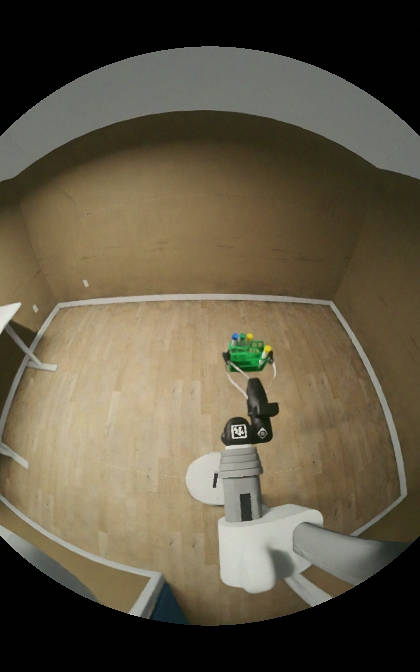

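Scene clock: 188.83 s.
r1.base_odometry: x=+0.267 y=-3.829 heading=-1.943 (m, m, rad; r1's odometry frame)
r1.turned_by_wheels: +0.000 (rad since the last result)
r1.turned_by_imu: -0.001 (rad since the last result)
r1.base_tilt: forward=+0.2 right=-0.2 (deg)
r1.lidar_m: 0.81 0.84 0.59 0.57 0.60 0.88 0.92 1.07 1.40 1.43 1.54 0.50
r1.base_status: not commanded
r1.joint_positions: lift_m=+1.000 arm_m=+0.011 wrist_yaw_rad=-0.265 wrist_pitch_rad=-0.013 wrist_roll_rad=-0.017 gripper_m=+0.120
r1.joint_status: all done
r1.on_its_own: wrist_yaw_rad is off since a torque_fault, until you send "end_of_arm": "enable_torque" (your +0.000 is given up)
r1.motor_effort: lift_m=+22(22) arm_m=-3(3) wrist_yaw_rad=+1(0) wrist_pitch_rad=-4(4) wrist_roll_rad=-1(1) gripper_m=-3(16) wheel_0=-4(5) wheel_1=+2(2) wheel_2=+0(0) (%)
r1.hand_pose: x=+0.4370 y=-0.1598 z=+1.1819 quat_wxyz=(+0.991, -0.009, -0.006, -0.132) (m; r1's base frame)
r1.wrist_depth_mm: 917 976 707 504 389 317 277 / 946 946 707 504 392 303 276 / 917 976 707 504 389 296 277 / 917 946 707 500 392 303 276 / 904 960 707 504 389 303 276 / 931 200 627 508 198 303 276 / 917 960 707 139 392 296 277
r2.base_odometry: x=+3.612 y=+4.577 heading=+1.068 (m, m, rad; r2's odometry frame)
r2.turned_by_wheels: +0.000 (rad since the last result)
r2.turned_by_imu: -0.002 (rad since the last result)
r2.base_tilt: forward=+0.2 right=+0.0 (deg)
r2.lidar_m: 0.45 2.22 1.91 1.81 1.34 1.03 1.28 1.06 1.40 2.08 2.18 2.24
r2.base_status: not commanded
r2.joint_positions: lift_m=+0.880 arm_m=+0.011 wrist_yaw_rad=+0.000 wrist_pitch_rad=+0.023 wrist_roll_rad=-0.006 gripper_m=+0.070
r2.joint_status: not commanded
r2.motor_effort: lift_m=+20(19) arm_m=-4(5) wrist_yaw_rad=+1(0) wrist_pitch_rad=-9(9) wrist_roll_rad=+4(4) gripper_m=-22(20) wheel_0=+1(1) wheel_1=+1(0) wheel_2=+2(2) (%)
r2.hand_pose: x=+0.4701 y=-0.0874 z=+1.0516 quat_wxyz=(+1.000, -0.003, +0.011, +0.000) (m; r2's base frame)
r2.wrist_depth_mm: 1983 1921 1921 1983 1921 1921 1983 / 1983 1983 1983 1921 1921 1983 1863 / 1983 1983 1983 1921 1921 1921 1921 / - 1983 1983 239 1983 1921 1983 / 1983 - 238 239 189 1863 1983 / - 178 208 230 188 177 1983 / - - 205 - 186 1983 1863
pictures: none
No camera images: the call's "cameras" was empty. Leave "cameras" out to get every camera's image.

Scene clock: 191.80 s.
r1.base_odometry: x=+0.430 y=-3.410 heading=-1.943 (m, m, rad; r1's odometry frame)
r1.turned_by_wheels: +0.000 (rad since the last result)
r1.turned_by_imu: +0.000 (rad since the last result)
r1.base_tilt: forward=+0.1 right=-0.3 (deg)
r1.lidar_m: 1.68 0.84 0.62 0.57 0.59 0.49 0.46 0.60 0.86 1.42 1.53 1.74
r1.base_status: done
r1.joint_positions: lift_m=+1.000 arm_m=+0.011 wrist_yaw_rad=-0.265 wrist_pitch_rad=-0.013 wrist_roll_rad=-0.017 gripper_m=+0.120
r1.joint_status: not commanded
r1.on_its_own: wrist_yaw_rad is off since a torque_fault, until you send "end_of_arm": "enable_torque" (your +0.000 is given up)
r1.motor_effort: lift_m=+21(22) arm_m=-3(3) wrist_yaw_rad=-1(0) wrist_pitch_rad=-4(4) wrist_roll_rad=+0(0) gripper_m=+3(1) wheel_0=-1(3) wheel_1=+0(4) wheel_2=+0(7) (%)
r1.hand_pose: x=+0.4370 y=-0.1598 z=+1.1819 quat_wxyz=(+0.991, -0.009, -0.006, -0.132) (m; r1's base frame)
r1.wrist_depth_mm: 1308 1397 1499 1576 1661 1808 1537 / 1336 1430 1499 1618 1618 1808 1537 / 1336 1366 1464 1576 1661 1756 1537 / 1336 1430 1464 1576 1618 1808 1537 / 1336 1397 1464 1576 1618 1808 1499 / 1336 201 1464 1576 199 1863 1499 / 1336 1397 1397 140 1618 1756 1499
r2.base_odometry: x=+3.612 y=+4.577 heading=+1.068 (m, m, rad; r2's odometry frame)
r2.turned_by_wheels: +0.000 (rad since the last result)
r2.turned_by_imu: -0.001 (rad since the last result)
r2.base_tilt: forward=+0.2 right=+0.0 (deg)
r2.lidar_m: 0.43 2.24 1.91 1.84 1.35 1.05 1.04 1.05 1.38 2.06 2.17 2.20
r2.base_status: not commanded
r2.joint_positions: lift_m=+0.880 arm_m=+0.011 wrist_yaw_rad=+0.000 wrist_pitch_rad=+0.023 wrist_roll_rad=-0.006 gripper_m=+0.070
r2.joint_status: not commanded
r2.motor_effort: lift_m=+19(19) arm_m=-4(5) wrist_yaw_rad=+1(1) wrist_pitch_rad=-10(8) wrist_roll_rad=+3(4) gripper_m=-23(25) wheel_0=+1(0) wheel_1=+0(1) wheel_2=+2(2) (%)
r2.hand_pose: x=+0.4701 y=-0.0874 z=+1.0516 quat_wxyz=(+1.000, -0.003, +0.011, +0.000) (m; r2's base frame)
r2.wrist_depth_mm: 1983 1863 1983 1983 1983 1808 1808 / 1983 1983 1983 1921 1983 1921 1863 / - 1983 - 1921 1921 1983 1983 / - 1983 1983 239 1983 1921 1921 / 1921 1983 239 239 189 1983 1983 / - 178 207 229 187 177 1921 / - - 204 - 186 1921 1921
pictures: r1_head_left_camera
Images, in order (width x height): r1_head_left_camera 420x672.

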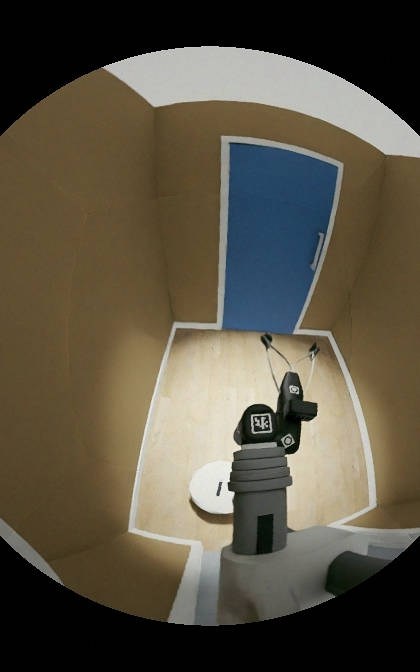

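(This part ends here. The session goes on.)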